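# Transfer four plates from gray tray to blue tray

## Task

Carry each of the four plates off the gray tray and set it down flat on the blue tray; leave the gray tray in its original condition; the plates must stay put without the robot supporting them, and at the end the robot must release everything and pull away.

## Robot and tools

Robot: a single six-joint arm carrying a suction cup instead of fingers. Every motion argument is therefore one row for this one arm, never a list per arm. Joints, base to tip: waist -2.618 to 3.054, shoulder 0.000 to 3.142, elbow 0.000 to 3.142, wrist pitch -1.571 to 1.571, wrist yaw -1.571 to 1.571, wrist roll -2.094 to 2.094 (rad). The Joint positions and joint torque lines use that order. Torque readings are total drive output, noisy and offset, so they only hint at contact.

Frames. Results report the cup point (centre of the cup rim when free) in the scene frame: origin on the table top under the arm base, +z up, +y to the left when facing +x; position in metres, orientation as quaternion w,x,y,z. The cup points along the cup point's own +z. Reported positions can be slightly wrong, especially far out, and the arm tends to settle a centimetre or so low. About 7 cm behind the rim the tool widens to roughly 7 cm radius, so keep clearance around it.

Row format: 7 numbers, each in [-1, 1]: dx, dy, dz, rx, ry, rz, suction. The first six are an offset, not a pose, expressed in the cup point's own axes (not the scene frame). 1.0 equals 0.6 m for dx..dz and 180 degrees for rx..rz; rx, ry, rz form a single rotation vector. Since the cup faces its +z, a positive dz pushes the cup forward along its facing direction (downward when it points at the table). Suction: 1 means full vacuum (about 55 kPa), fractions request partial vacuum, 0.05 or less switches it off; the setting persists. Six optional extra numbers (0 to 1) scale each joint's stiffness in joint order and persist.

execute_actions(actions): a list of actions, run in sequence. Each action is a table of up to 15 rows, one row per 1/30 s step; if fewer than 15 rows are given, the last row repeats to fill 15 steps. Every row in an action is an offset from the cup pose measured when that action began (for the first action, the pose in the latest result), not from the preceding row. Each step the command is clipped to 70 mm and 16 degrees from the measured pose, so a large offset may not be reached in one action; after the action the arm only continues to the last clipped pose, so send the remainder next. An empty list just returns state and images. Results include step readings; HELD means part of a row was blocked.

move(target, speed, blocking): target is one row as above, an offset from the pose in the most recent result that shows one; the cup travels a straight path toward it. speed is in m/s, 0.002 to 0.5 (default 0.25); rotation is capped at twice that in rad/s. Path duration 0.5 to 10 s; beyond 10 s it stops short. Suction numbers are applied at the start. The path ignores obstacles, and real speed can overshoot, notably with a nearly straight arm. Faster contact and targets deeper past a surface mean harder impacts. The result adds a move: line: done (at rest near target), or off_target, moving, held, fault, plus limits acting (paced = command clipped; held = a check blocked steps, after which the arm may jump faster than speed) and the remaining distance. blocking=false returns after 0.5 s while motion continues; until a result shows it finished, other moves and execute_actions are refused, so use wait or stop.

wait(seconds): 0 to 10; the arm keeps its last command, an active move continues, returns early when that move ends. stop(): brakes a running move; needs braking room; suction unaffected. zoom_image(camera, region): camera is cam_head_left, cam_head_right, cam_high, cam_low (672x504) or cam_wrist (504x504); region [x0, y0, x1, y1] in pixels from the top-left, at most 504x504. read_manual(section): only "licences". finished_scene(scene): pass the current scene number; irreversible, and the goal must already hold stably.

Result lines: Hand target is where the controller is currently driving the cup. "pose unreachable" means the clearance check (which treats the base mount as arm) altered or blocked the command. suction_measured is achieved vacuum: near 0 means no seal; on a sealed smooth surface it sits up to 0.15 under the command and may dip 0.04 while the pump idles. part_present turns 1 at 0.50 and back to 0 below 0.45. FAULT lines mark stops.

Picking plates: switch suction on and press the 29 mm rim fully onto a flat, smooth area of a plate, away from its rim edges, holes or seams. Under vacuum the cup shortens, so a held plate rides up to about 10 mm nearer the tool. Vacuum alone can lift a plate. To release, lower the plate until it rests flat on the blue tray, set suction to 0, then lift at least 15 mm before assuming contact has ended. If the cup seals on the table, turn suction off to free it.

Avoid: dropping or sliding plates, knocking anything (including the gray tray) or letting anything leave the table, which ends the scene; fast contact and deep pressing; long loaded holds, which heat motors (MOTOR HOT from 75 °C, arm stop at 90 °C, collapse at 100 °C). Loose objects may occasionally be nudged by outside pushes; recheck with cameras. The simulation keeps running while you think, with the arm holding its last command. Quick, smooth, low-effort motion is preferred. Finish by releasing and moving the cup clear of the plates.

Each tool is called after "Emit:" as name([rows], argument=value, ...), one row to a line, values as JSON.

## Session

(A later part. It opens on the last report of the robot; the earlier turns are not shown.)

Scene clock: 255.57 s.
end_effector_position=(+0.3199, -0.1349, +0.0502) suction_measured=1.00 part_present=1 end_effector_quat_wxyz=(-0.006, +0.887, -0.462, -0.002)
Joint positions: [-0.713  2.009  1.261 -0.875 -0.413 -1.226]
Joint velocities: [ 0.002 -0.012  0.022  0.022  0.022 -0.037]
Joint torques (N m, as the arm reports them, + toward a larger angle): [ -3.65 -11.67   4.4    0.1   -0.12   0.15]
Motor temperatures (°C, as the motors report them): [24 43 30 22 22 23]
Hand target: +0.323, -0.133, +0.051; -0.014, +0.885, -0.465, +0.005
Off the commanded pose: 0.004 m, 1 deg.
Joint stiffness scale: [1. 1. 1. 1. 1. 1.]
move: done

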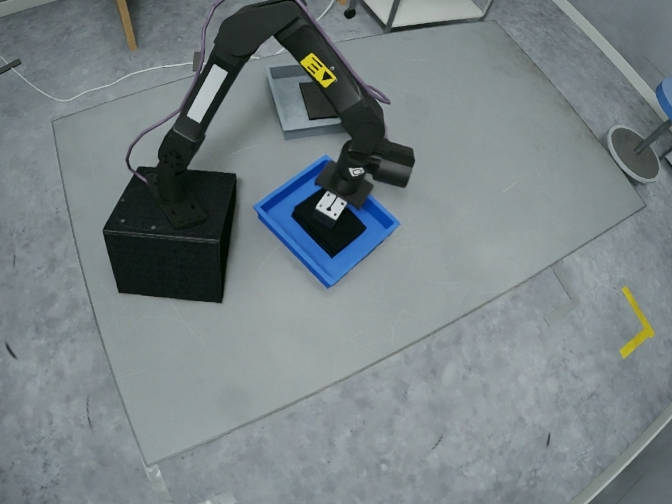

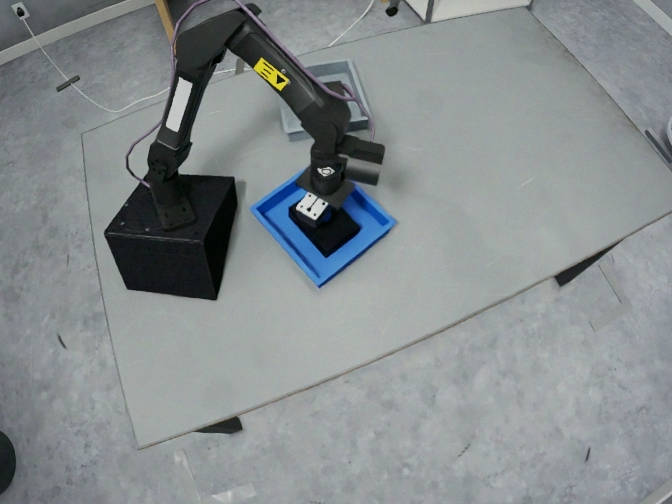

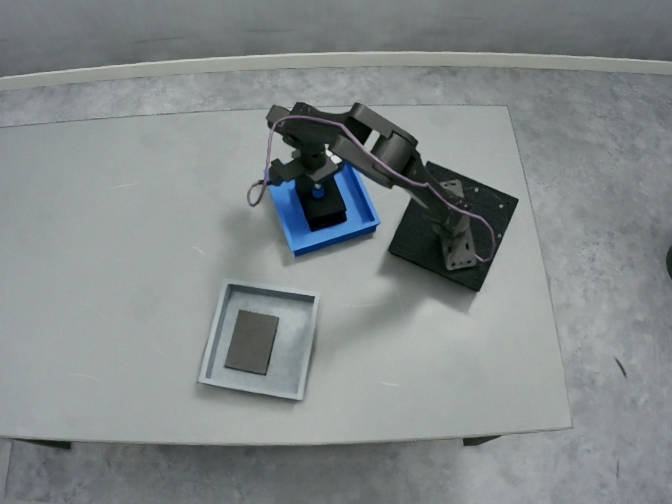

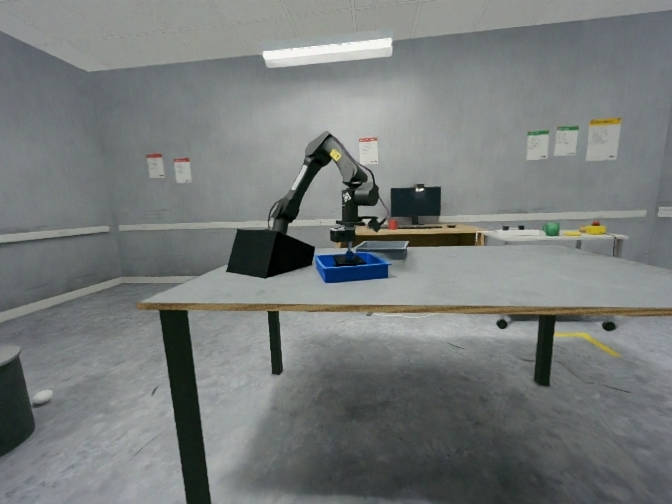

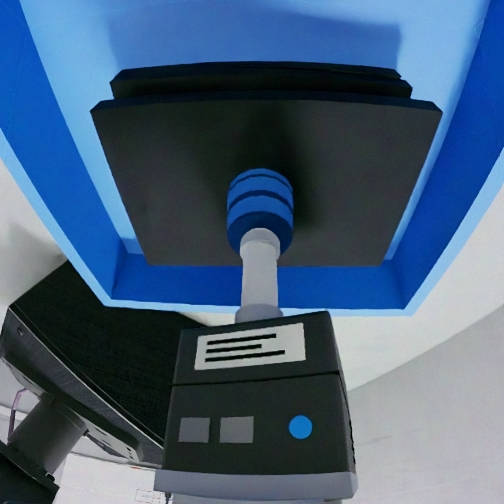

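Emit:
move(target=[-0.006,-0.006,0.04,0.003,0.004,0,1], speed=0.03)

Emit:
execute_actions([
  [[0,0,0,0,0,0,0]],
])

Emit:
move(target=[0,0,-0.125,0.005,0,0,0], speed=0.25)

Emit:
move(target=[-0.333,-0.562,0.01,0.008,0.012,0.16,0], speed=0.4)

Scene clock: 266.43 s.
end_effector_position=(+0.3196, -0.1292, +0.0326) suction_measured=0.98 part_present=1 end_effector_quat_wxyz=(-0.005, +0.887, -0.461, +0.001)
Joint positions: [-0.681  2.014  1.203 -0.791 -0.413 -1.19 ]
Joint velocities: [-0.032 -0.022 -0.007 -0.066 -0.007 -0.051]
Joint torques (N m, as the arm reports them, + toward a larger angle): [ -3.13 -10.38   3.56   0.32  -0.01   0.19]
Motor temperatures (°C, as the motors report them): [24 41 29 22 22 23]
Hand target: +0.320, -0.129, +0.027; -0.008, +0.887, -0.462, +0.005
Off the commanded pose: 0.006 m, 1 deg.
Joint stiffness scale: [1. 1. 1. 1. 1. 1.]
move: done

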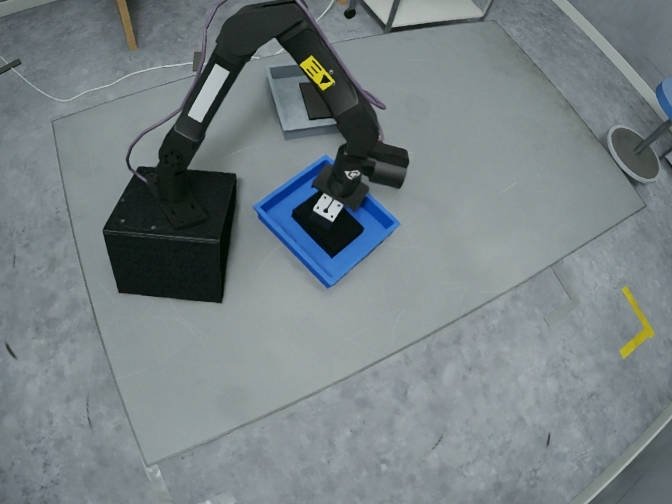

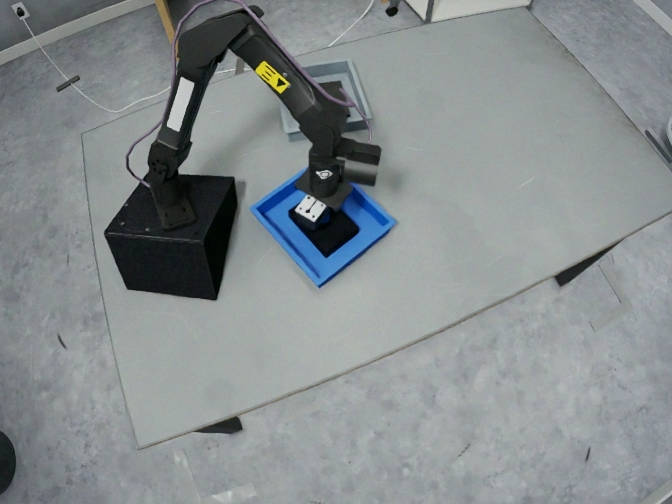

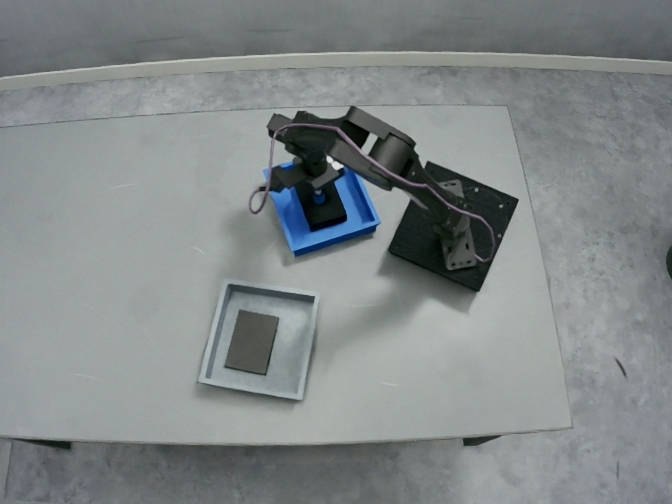

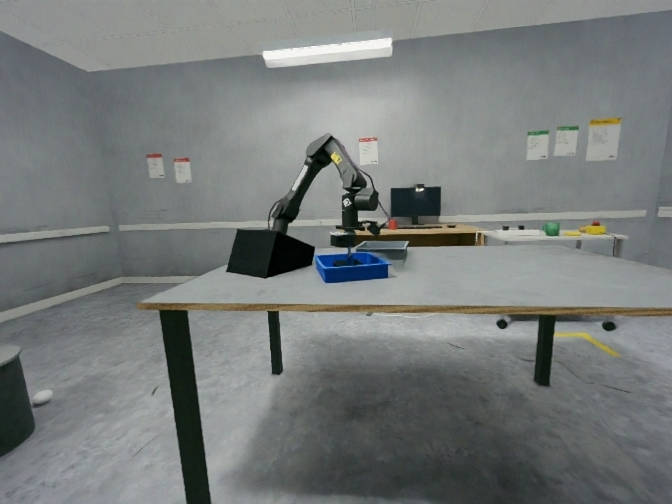

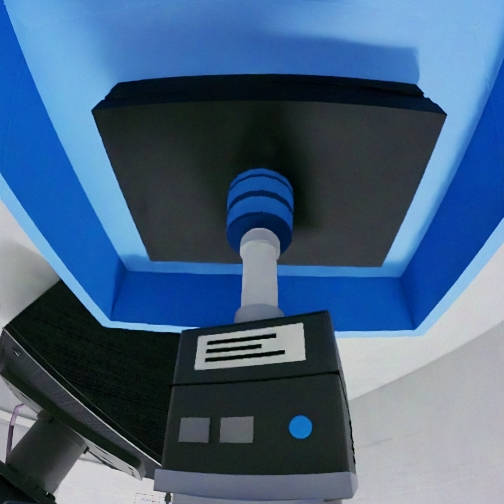

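Scene clock: 266.93 s.
end_effector_position=(+0.3193, -0.1289, +0.0337) suction_measured=0.00 part_present=0 end_effector_quat_wxyz=(-0.004, +0.887, -0.461, +0.001)
Joint positions: [-0.681  2.01   1.203 -0.795 -0.411 -1.19 ]
Joint velocities: [ 0.002 -0.007  0.017 -0.007 -0.066 -0.125]
Joint torques (N m, as the arm reports them, + toward a larger angle): [ -3.49 -10.53   4.94   0.04   0.06   0.03]
Motor temperatures (°C, as the motors report them): [24 41 29 22 22 23]
Hand target: +0.320, -0.129, +0.033; -0.004, +0.887, -0.461, +0.001
Off the commanded pose: 0.001 m, 0 deg.
Joint stiffness scale: [1. 1. 1. 1. 1. 1.]
Step readings (end_effector_position):
0: (+0.3196, -0.1292, +0.0326)
1: (+0.3194, -0.1291, +0.0326)
2: (+0.3193, -0.1288, +0.0332)
4: (+0.3193, -0.1289, +0.0337)
8: (+0.3193, -0.1289, +0.0337)
15: end_effector_position above

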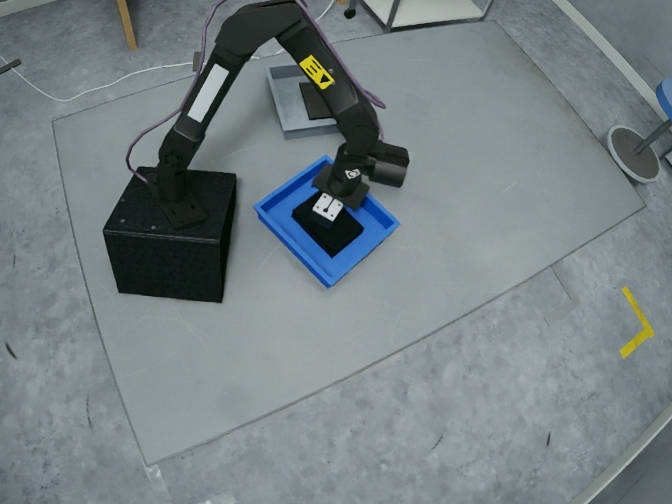

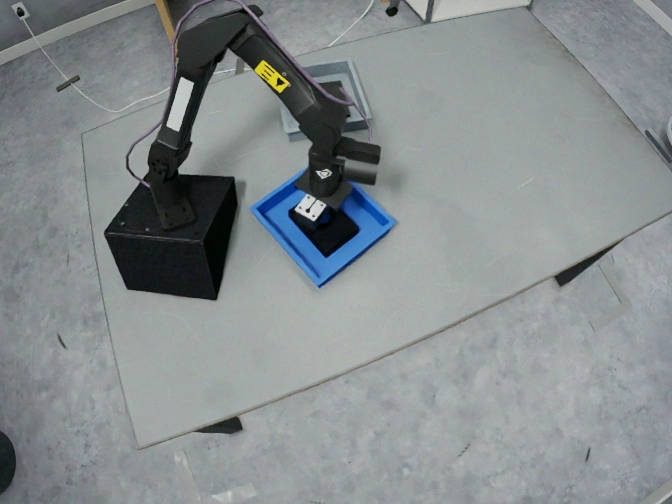

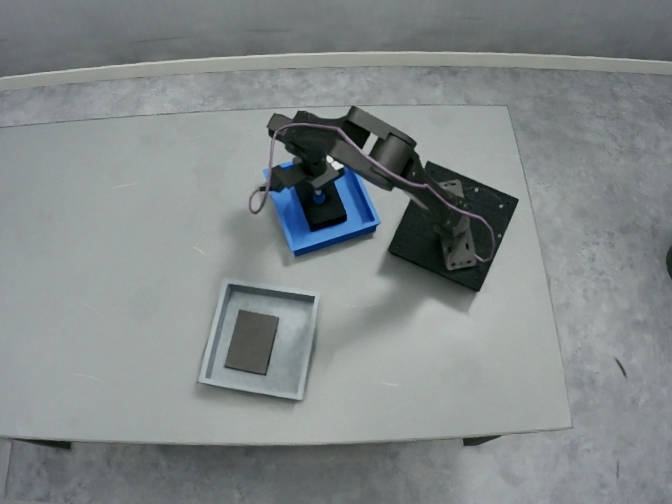

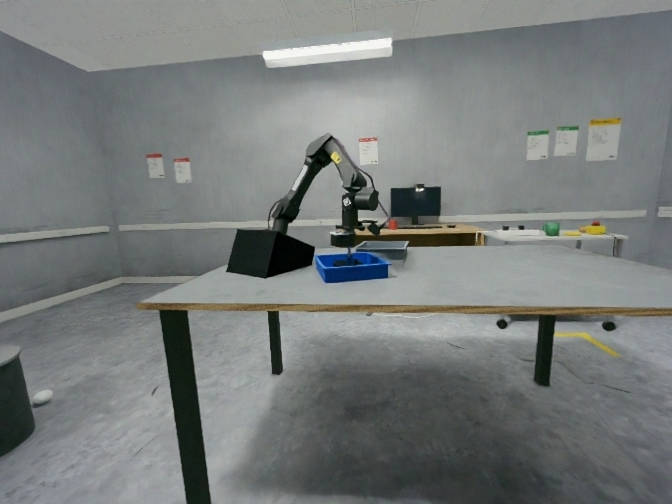

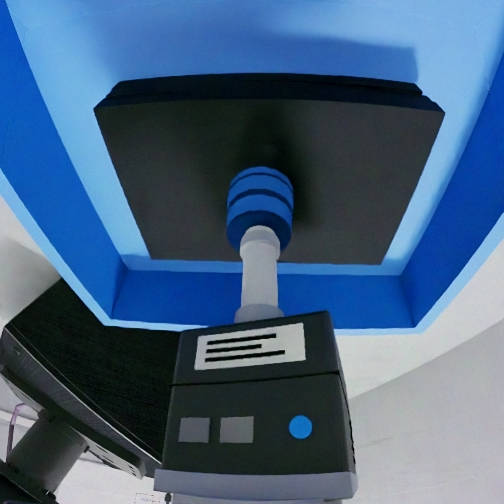

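Scene clock: 268.03 s.
end_effector_position=(+0.3152, -0.1273, +0.1001) suction_measured=0.00 part_present=0 end_effector_quat_wxyz=(-0.006, +0.887, -0.462, -0.004)
Joint positions: [-0.761  1.926  1.347 -1.07  -0.41  -1.282]
Joint velocities: [-0.007 -0.007  0.007 -0.066 -0.051  0.037]
Joint torques (N m, as the arm reports them, + toward a larger angle): [ -4.17 -10.85   7.12  -0.2   -0.01  -0.12]
Motor temperatures (°C, as the motors report them): [24 41 29 22 22 23]
Hand target: +0.320, -0.130, +0.109; -0.009, +0.887, -0.461, +0.005
Off the commanded pose: 0.010 m, 1 deg.
Joint stiffness scale: [1. 1. 1. 1. 1. 1.]
move: done

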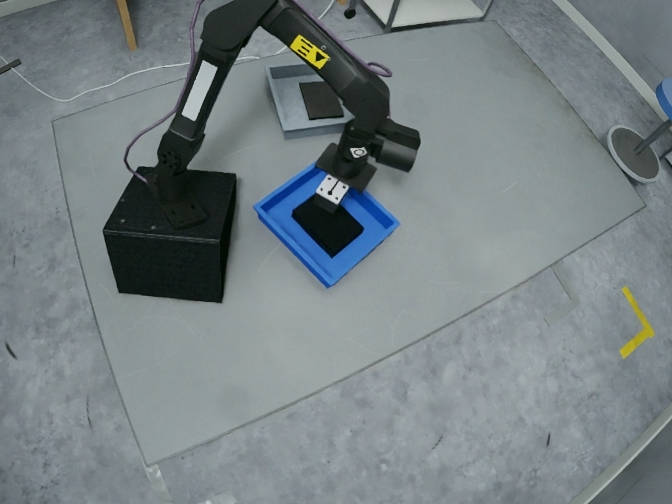

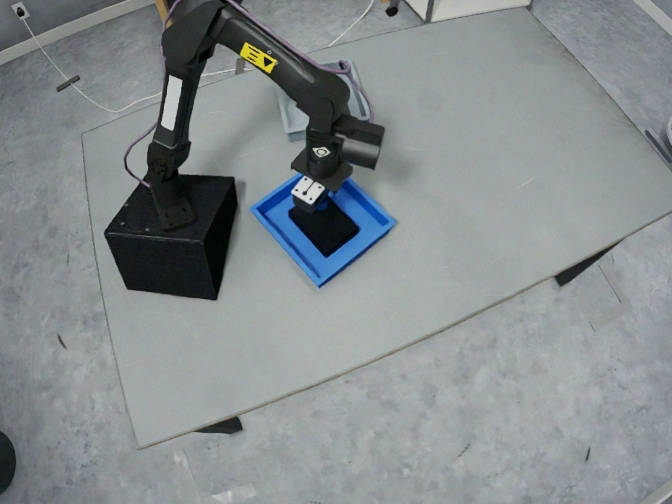

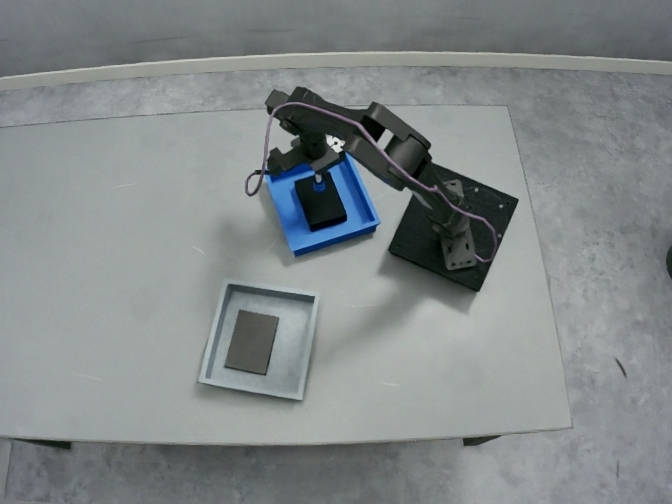

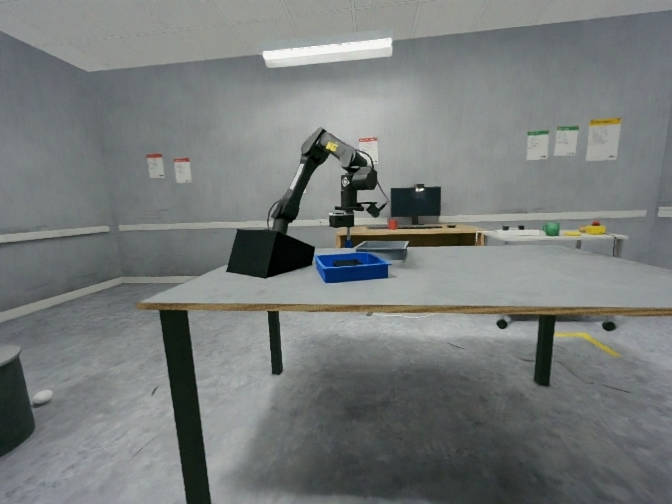

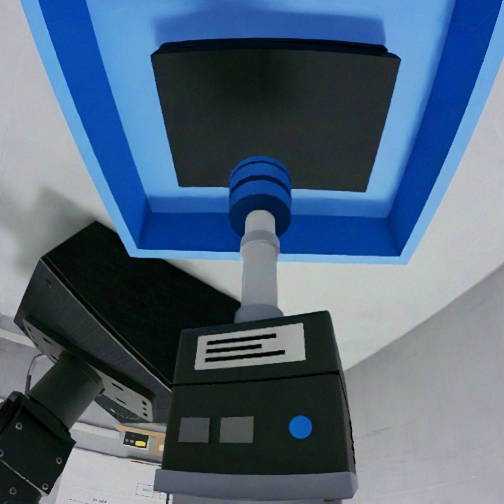

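Scene clock: 270.10 s.
end_effector_position=(+0.4696, +0.2439, +0.0947) suction_measured=0.00 part_present=0 end_effector_quat_wxyz=(-0.017, +0.749, -0.662, -0.007)
Joint positions: [ 0.201  2.207  2.367 -1.406 -0.305  0.236]
Joint velocities: [-0.022  0.007 -0.017  0.022 -0.037  0.007]
Joint torques (N m, as the arm reports them, + toward a larger angle): [ -3.95 -16.39   8.11  -0.11   0.11   0.13]
Motor temperatures (°C, as the motors report them): [24 41 29 22 22 23]
Hand target: +0.477, +0.236, +0.101; -0.019, +0.743, -0.669, +0.005
Off the commanded pose: 0.016 m, 3 deg.
Joint stiffness scale: [1. 1. 1. 1. 1. 1.]
move: off_target

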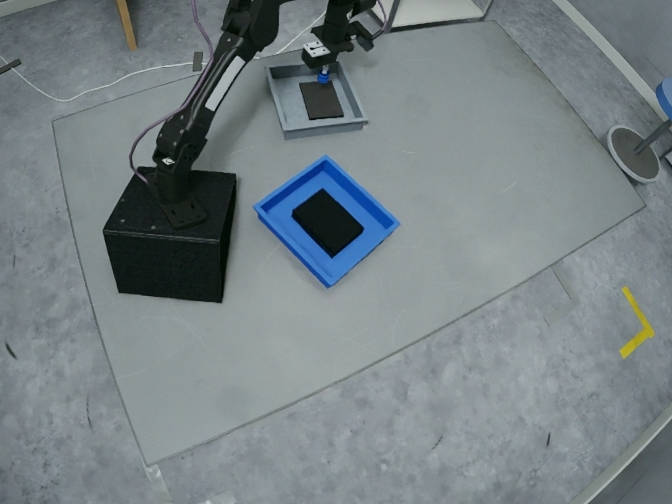

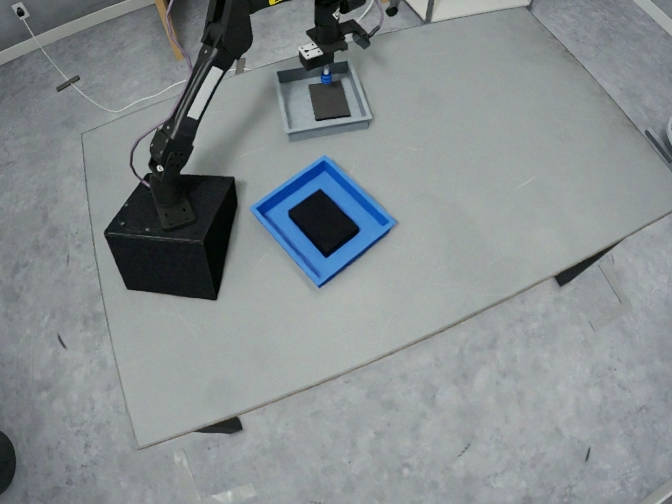

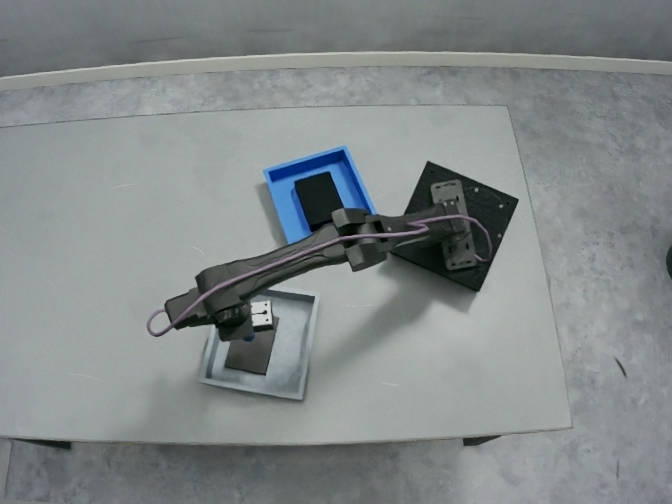

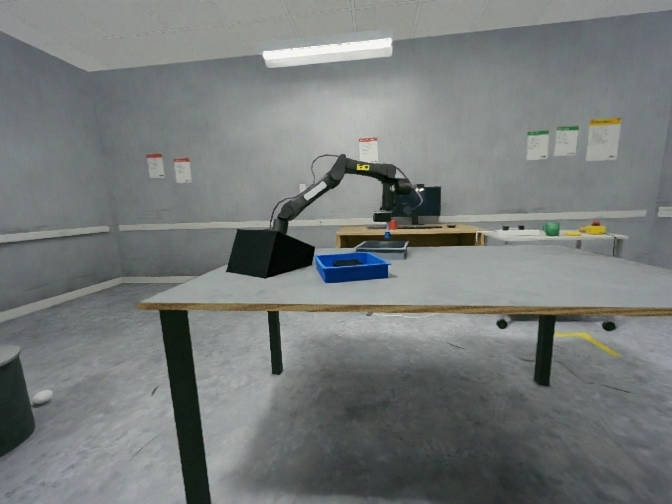

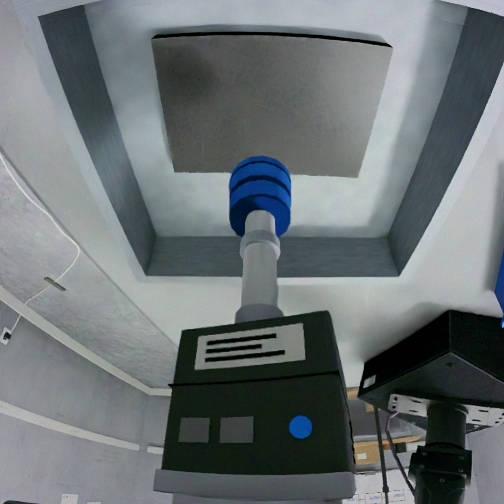

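Emit:
move(target=[0.016,-0.014,0.096,0.008,0.011,0,0], speed=0.2)

Scene clock: 277.60 s.
end_effector_position=(+0.4751, +0.2390, +0.0359) suction_measured=0.00 part_present=0 end_effector_quat_wxyz=(-0.012, +0.750, -0.661, +0.003)
Joint positions: [ 0.234  2.228  2.179 -1.188 -0.271  0.264]
Joint velocities: [-0.022 -0.012  0.012  0.022  0.037 -0.007]
Joint torques (N m, as the arm reports them, + toward a larger angle): [ -2.98 -17.75   4.85   0.15   0.13   0.12]
Motor temperatures (°C, as the motors report them): [24 42 29 22 22 23]
Hand target: +0.479, +0.237, +0.037; -0.015, +0.749, -0.662, +0.014
Off the commanded pose: 0.005 m, 1 deg.
Joint stiffness scale: [1. 1. 1. 1. 1. 1.]
move: done

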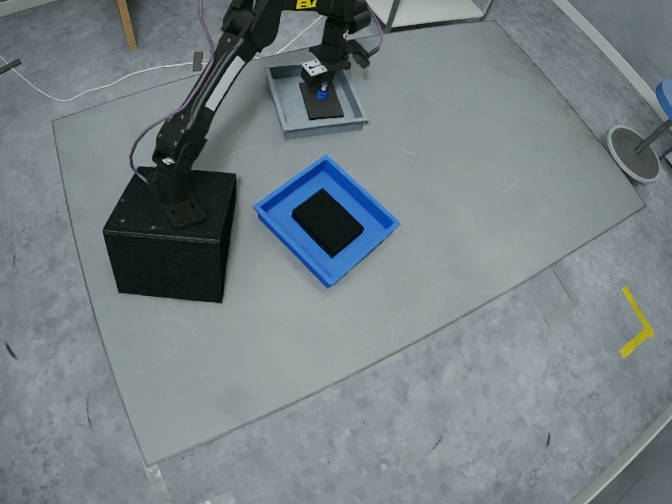

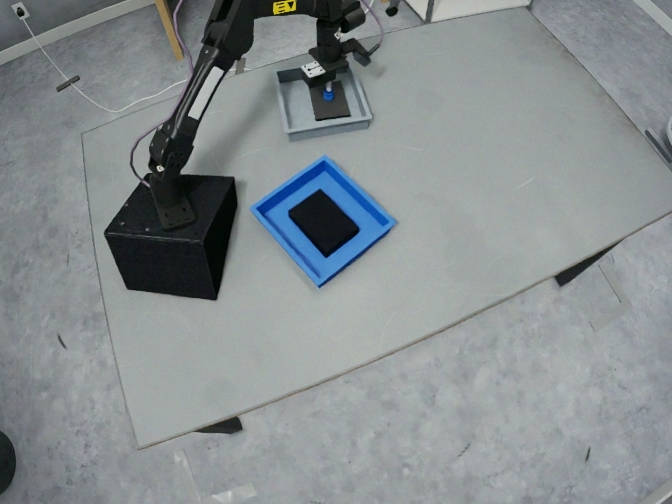

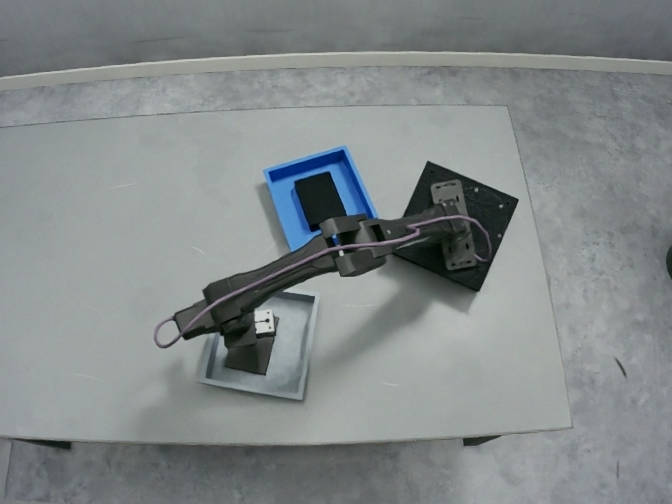

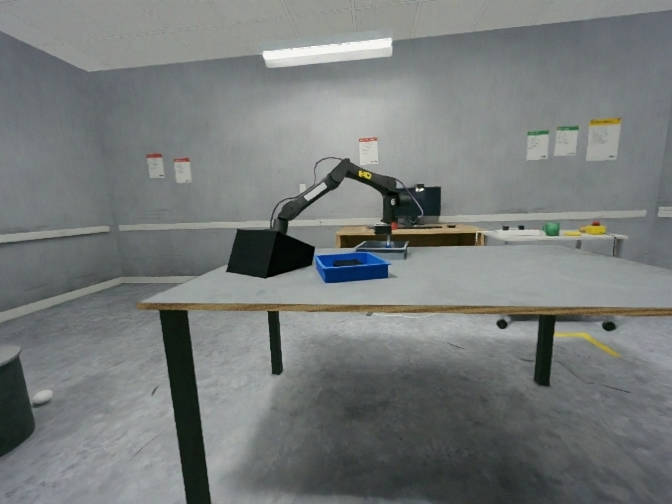

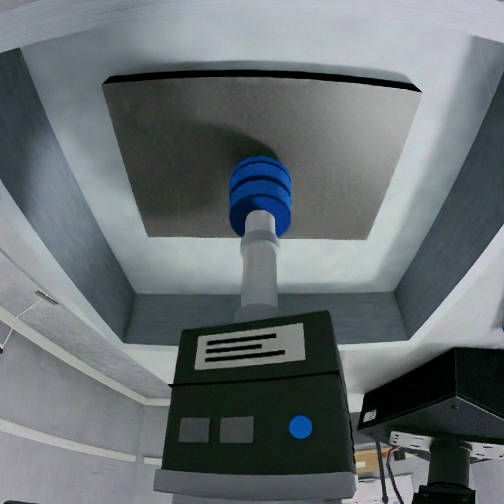

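Emit:
move(target=[0,-0.008,0.035,0.006,0,0,1], speed=0.035)

Scene clock: 283.53 s.
end_effector_position=(+0.4777, +0.2392, +0.0176) suction_measured=0.70 part_present=1 end_effector_quat_wxyz=(-0.016, +0.751, -0.660, +0.004)
Joint positions: [ 0.242  2.242  2.133 -1.117 -0.271  0.273]
Joint velocities: [-0.002 -0.012 -0.007  0.007  0.037  0.007]
Joint torques (N m, as the arm reports them, + toward a larger angle): [ -2.73 -17.19   5.06   0.14   0.07   0.17]
Motor temperatures (°C, as the motors report them): [24 43 29 22 22 23]
Hand target: +0.480, +0.240, +0.015; -0.019, +0.750, -0.661, +0.009
Off the commanded pose: 0.004 m, 1 deg.
Joint stiffness scale: [1. 1. 1. 1. 1. 1.]
move: done

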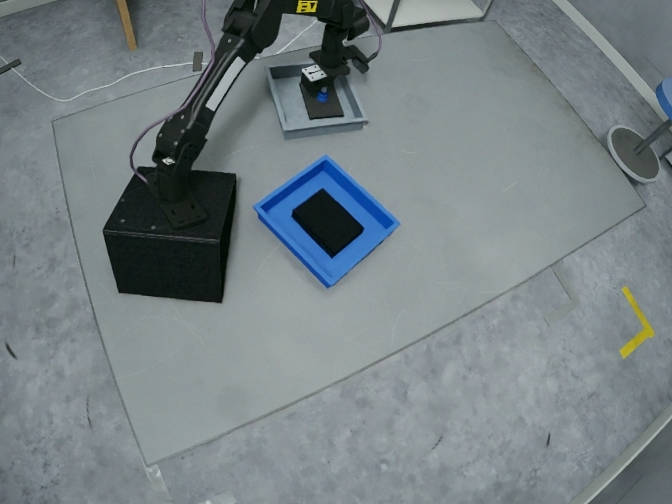

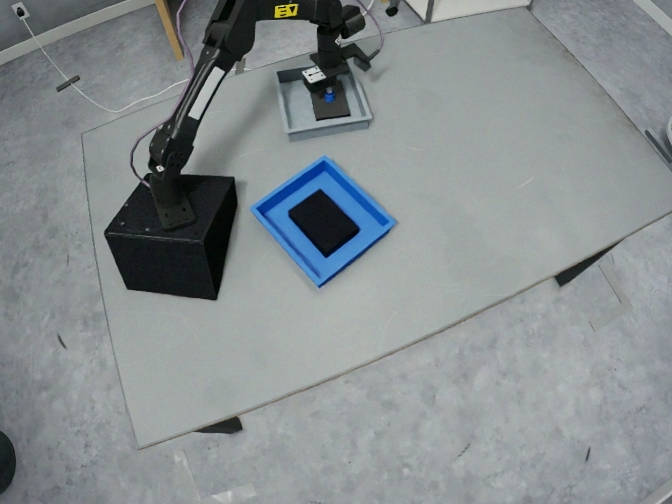

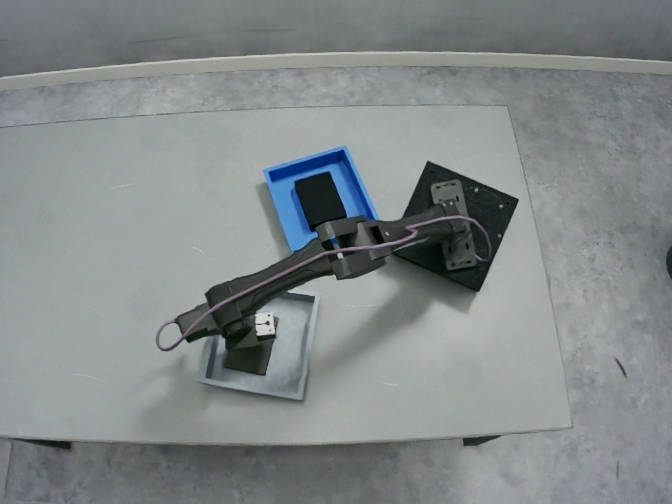

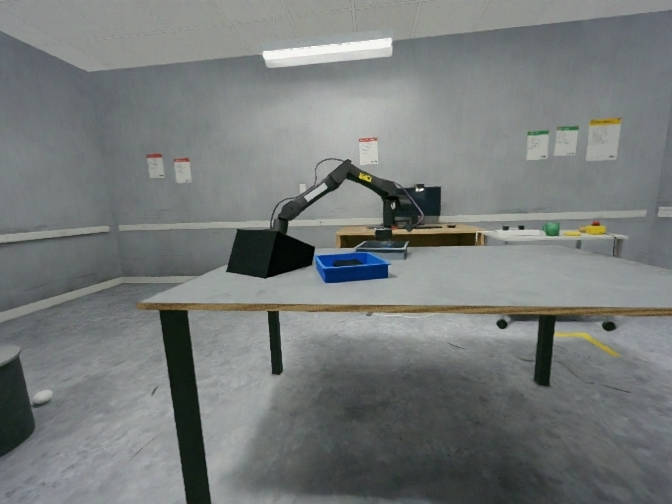

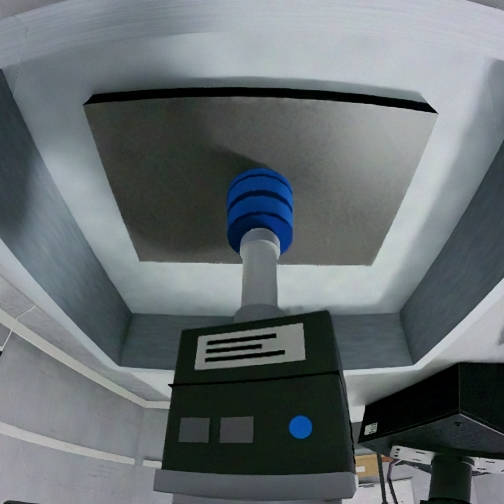

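Emit:
move(target=[0,-0.005,-0.05,0,0.004,0,1], speed=0.025)

Scene clock: 298.00 s.
end_effector_position=(+0.4718, +0.2424, +0.0367) suction_measured=1.00 part_present=1 end_effector_quat_wxyz=(-0.006, +0.751, -0.661, -0.001)
Joint positions: [ 0.242  2.242  2.213 -1.221 -0.271  0.267]
Joint velocities: [-0.002 -0.017  0.017  0.051 -0.022 -0.007]
Joint torques (N m, as the arm reports them, + toward a larger angle): [ -3.79 -17.59   8.36  -0.13   0.08  -0.09]
Motor temperatures (°C, as the motors report them): [24 44 29 22 22 23]
Hand target: +0.480, +0.239, +0.048; -0.012, +0.751, -0.660, +0.010
Off the commanded pose: 0.014 m, 1 deg.
Joint stiffness scale: [1. 1. 1. 1. 1. 1.]
move: off_target

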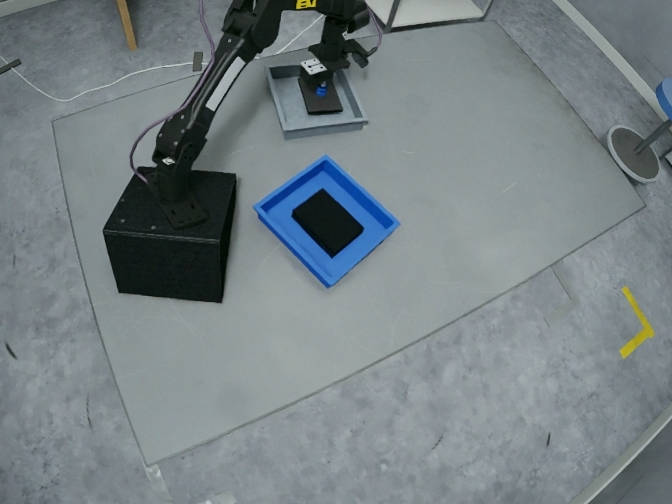

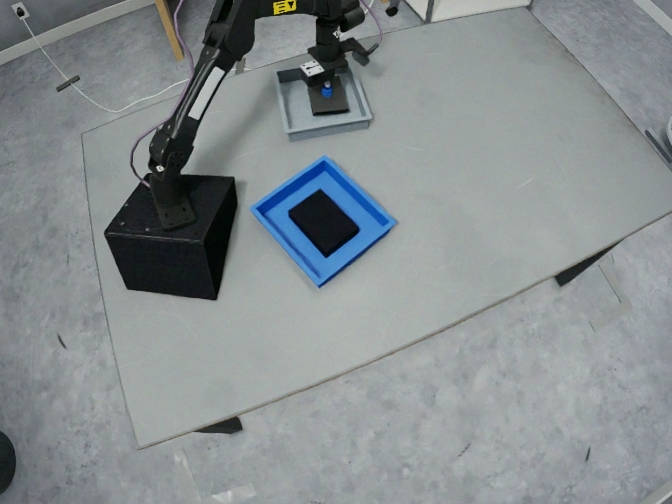

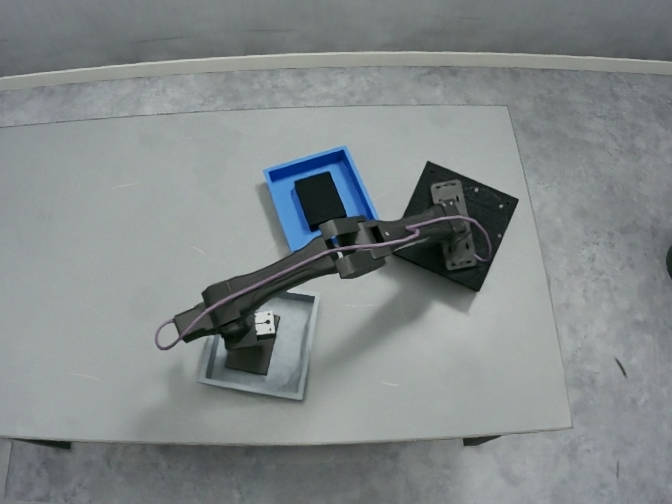

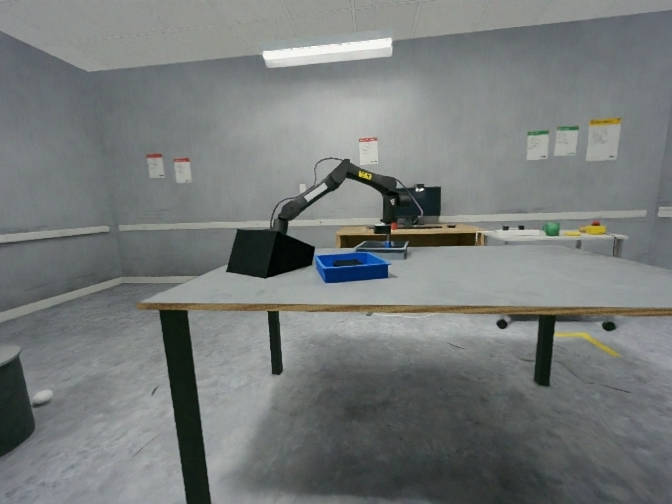

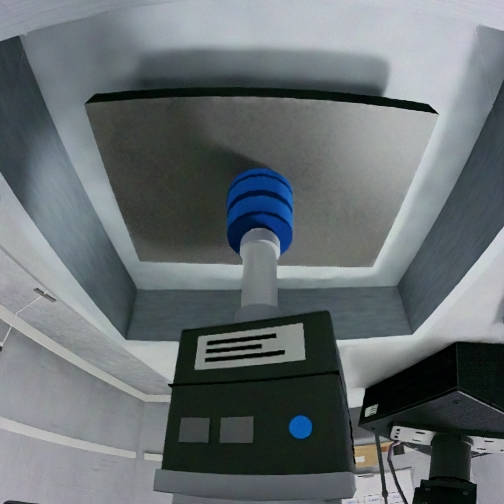

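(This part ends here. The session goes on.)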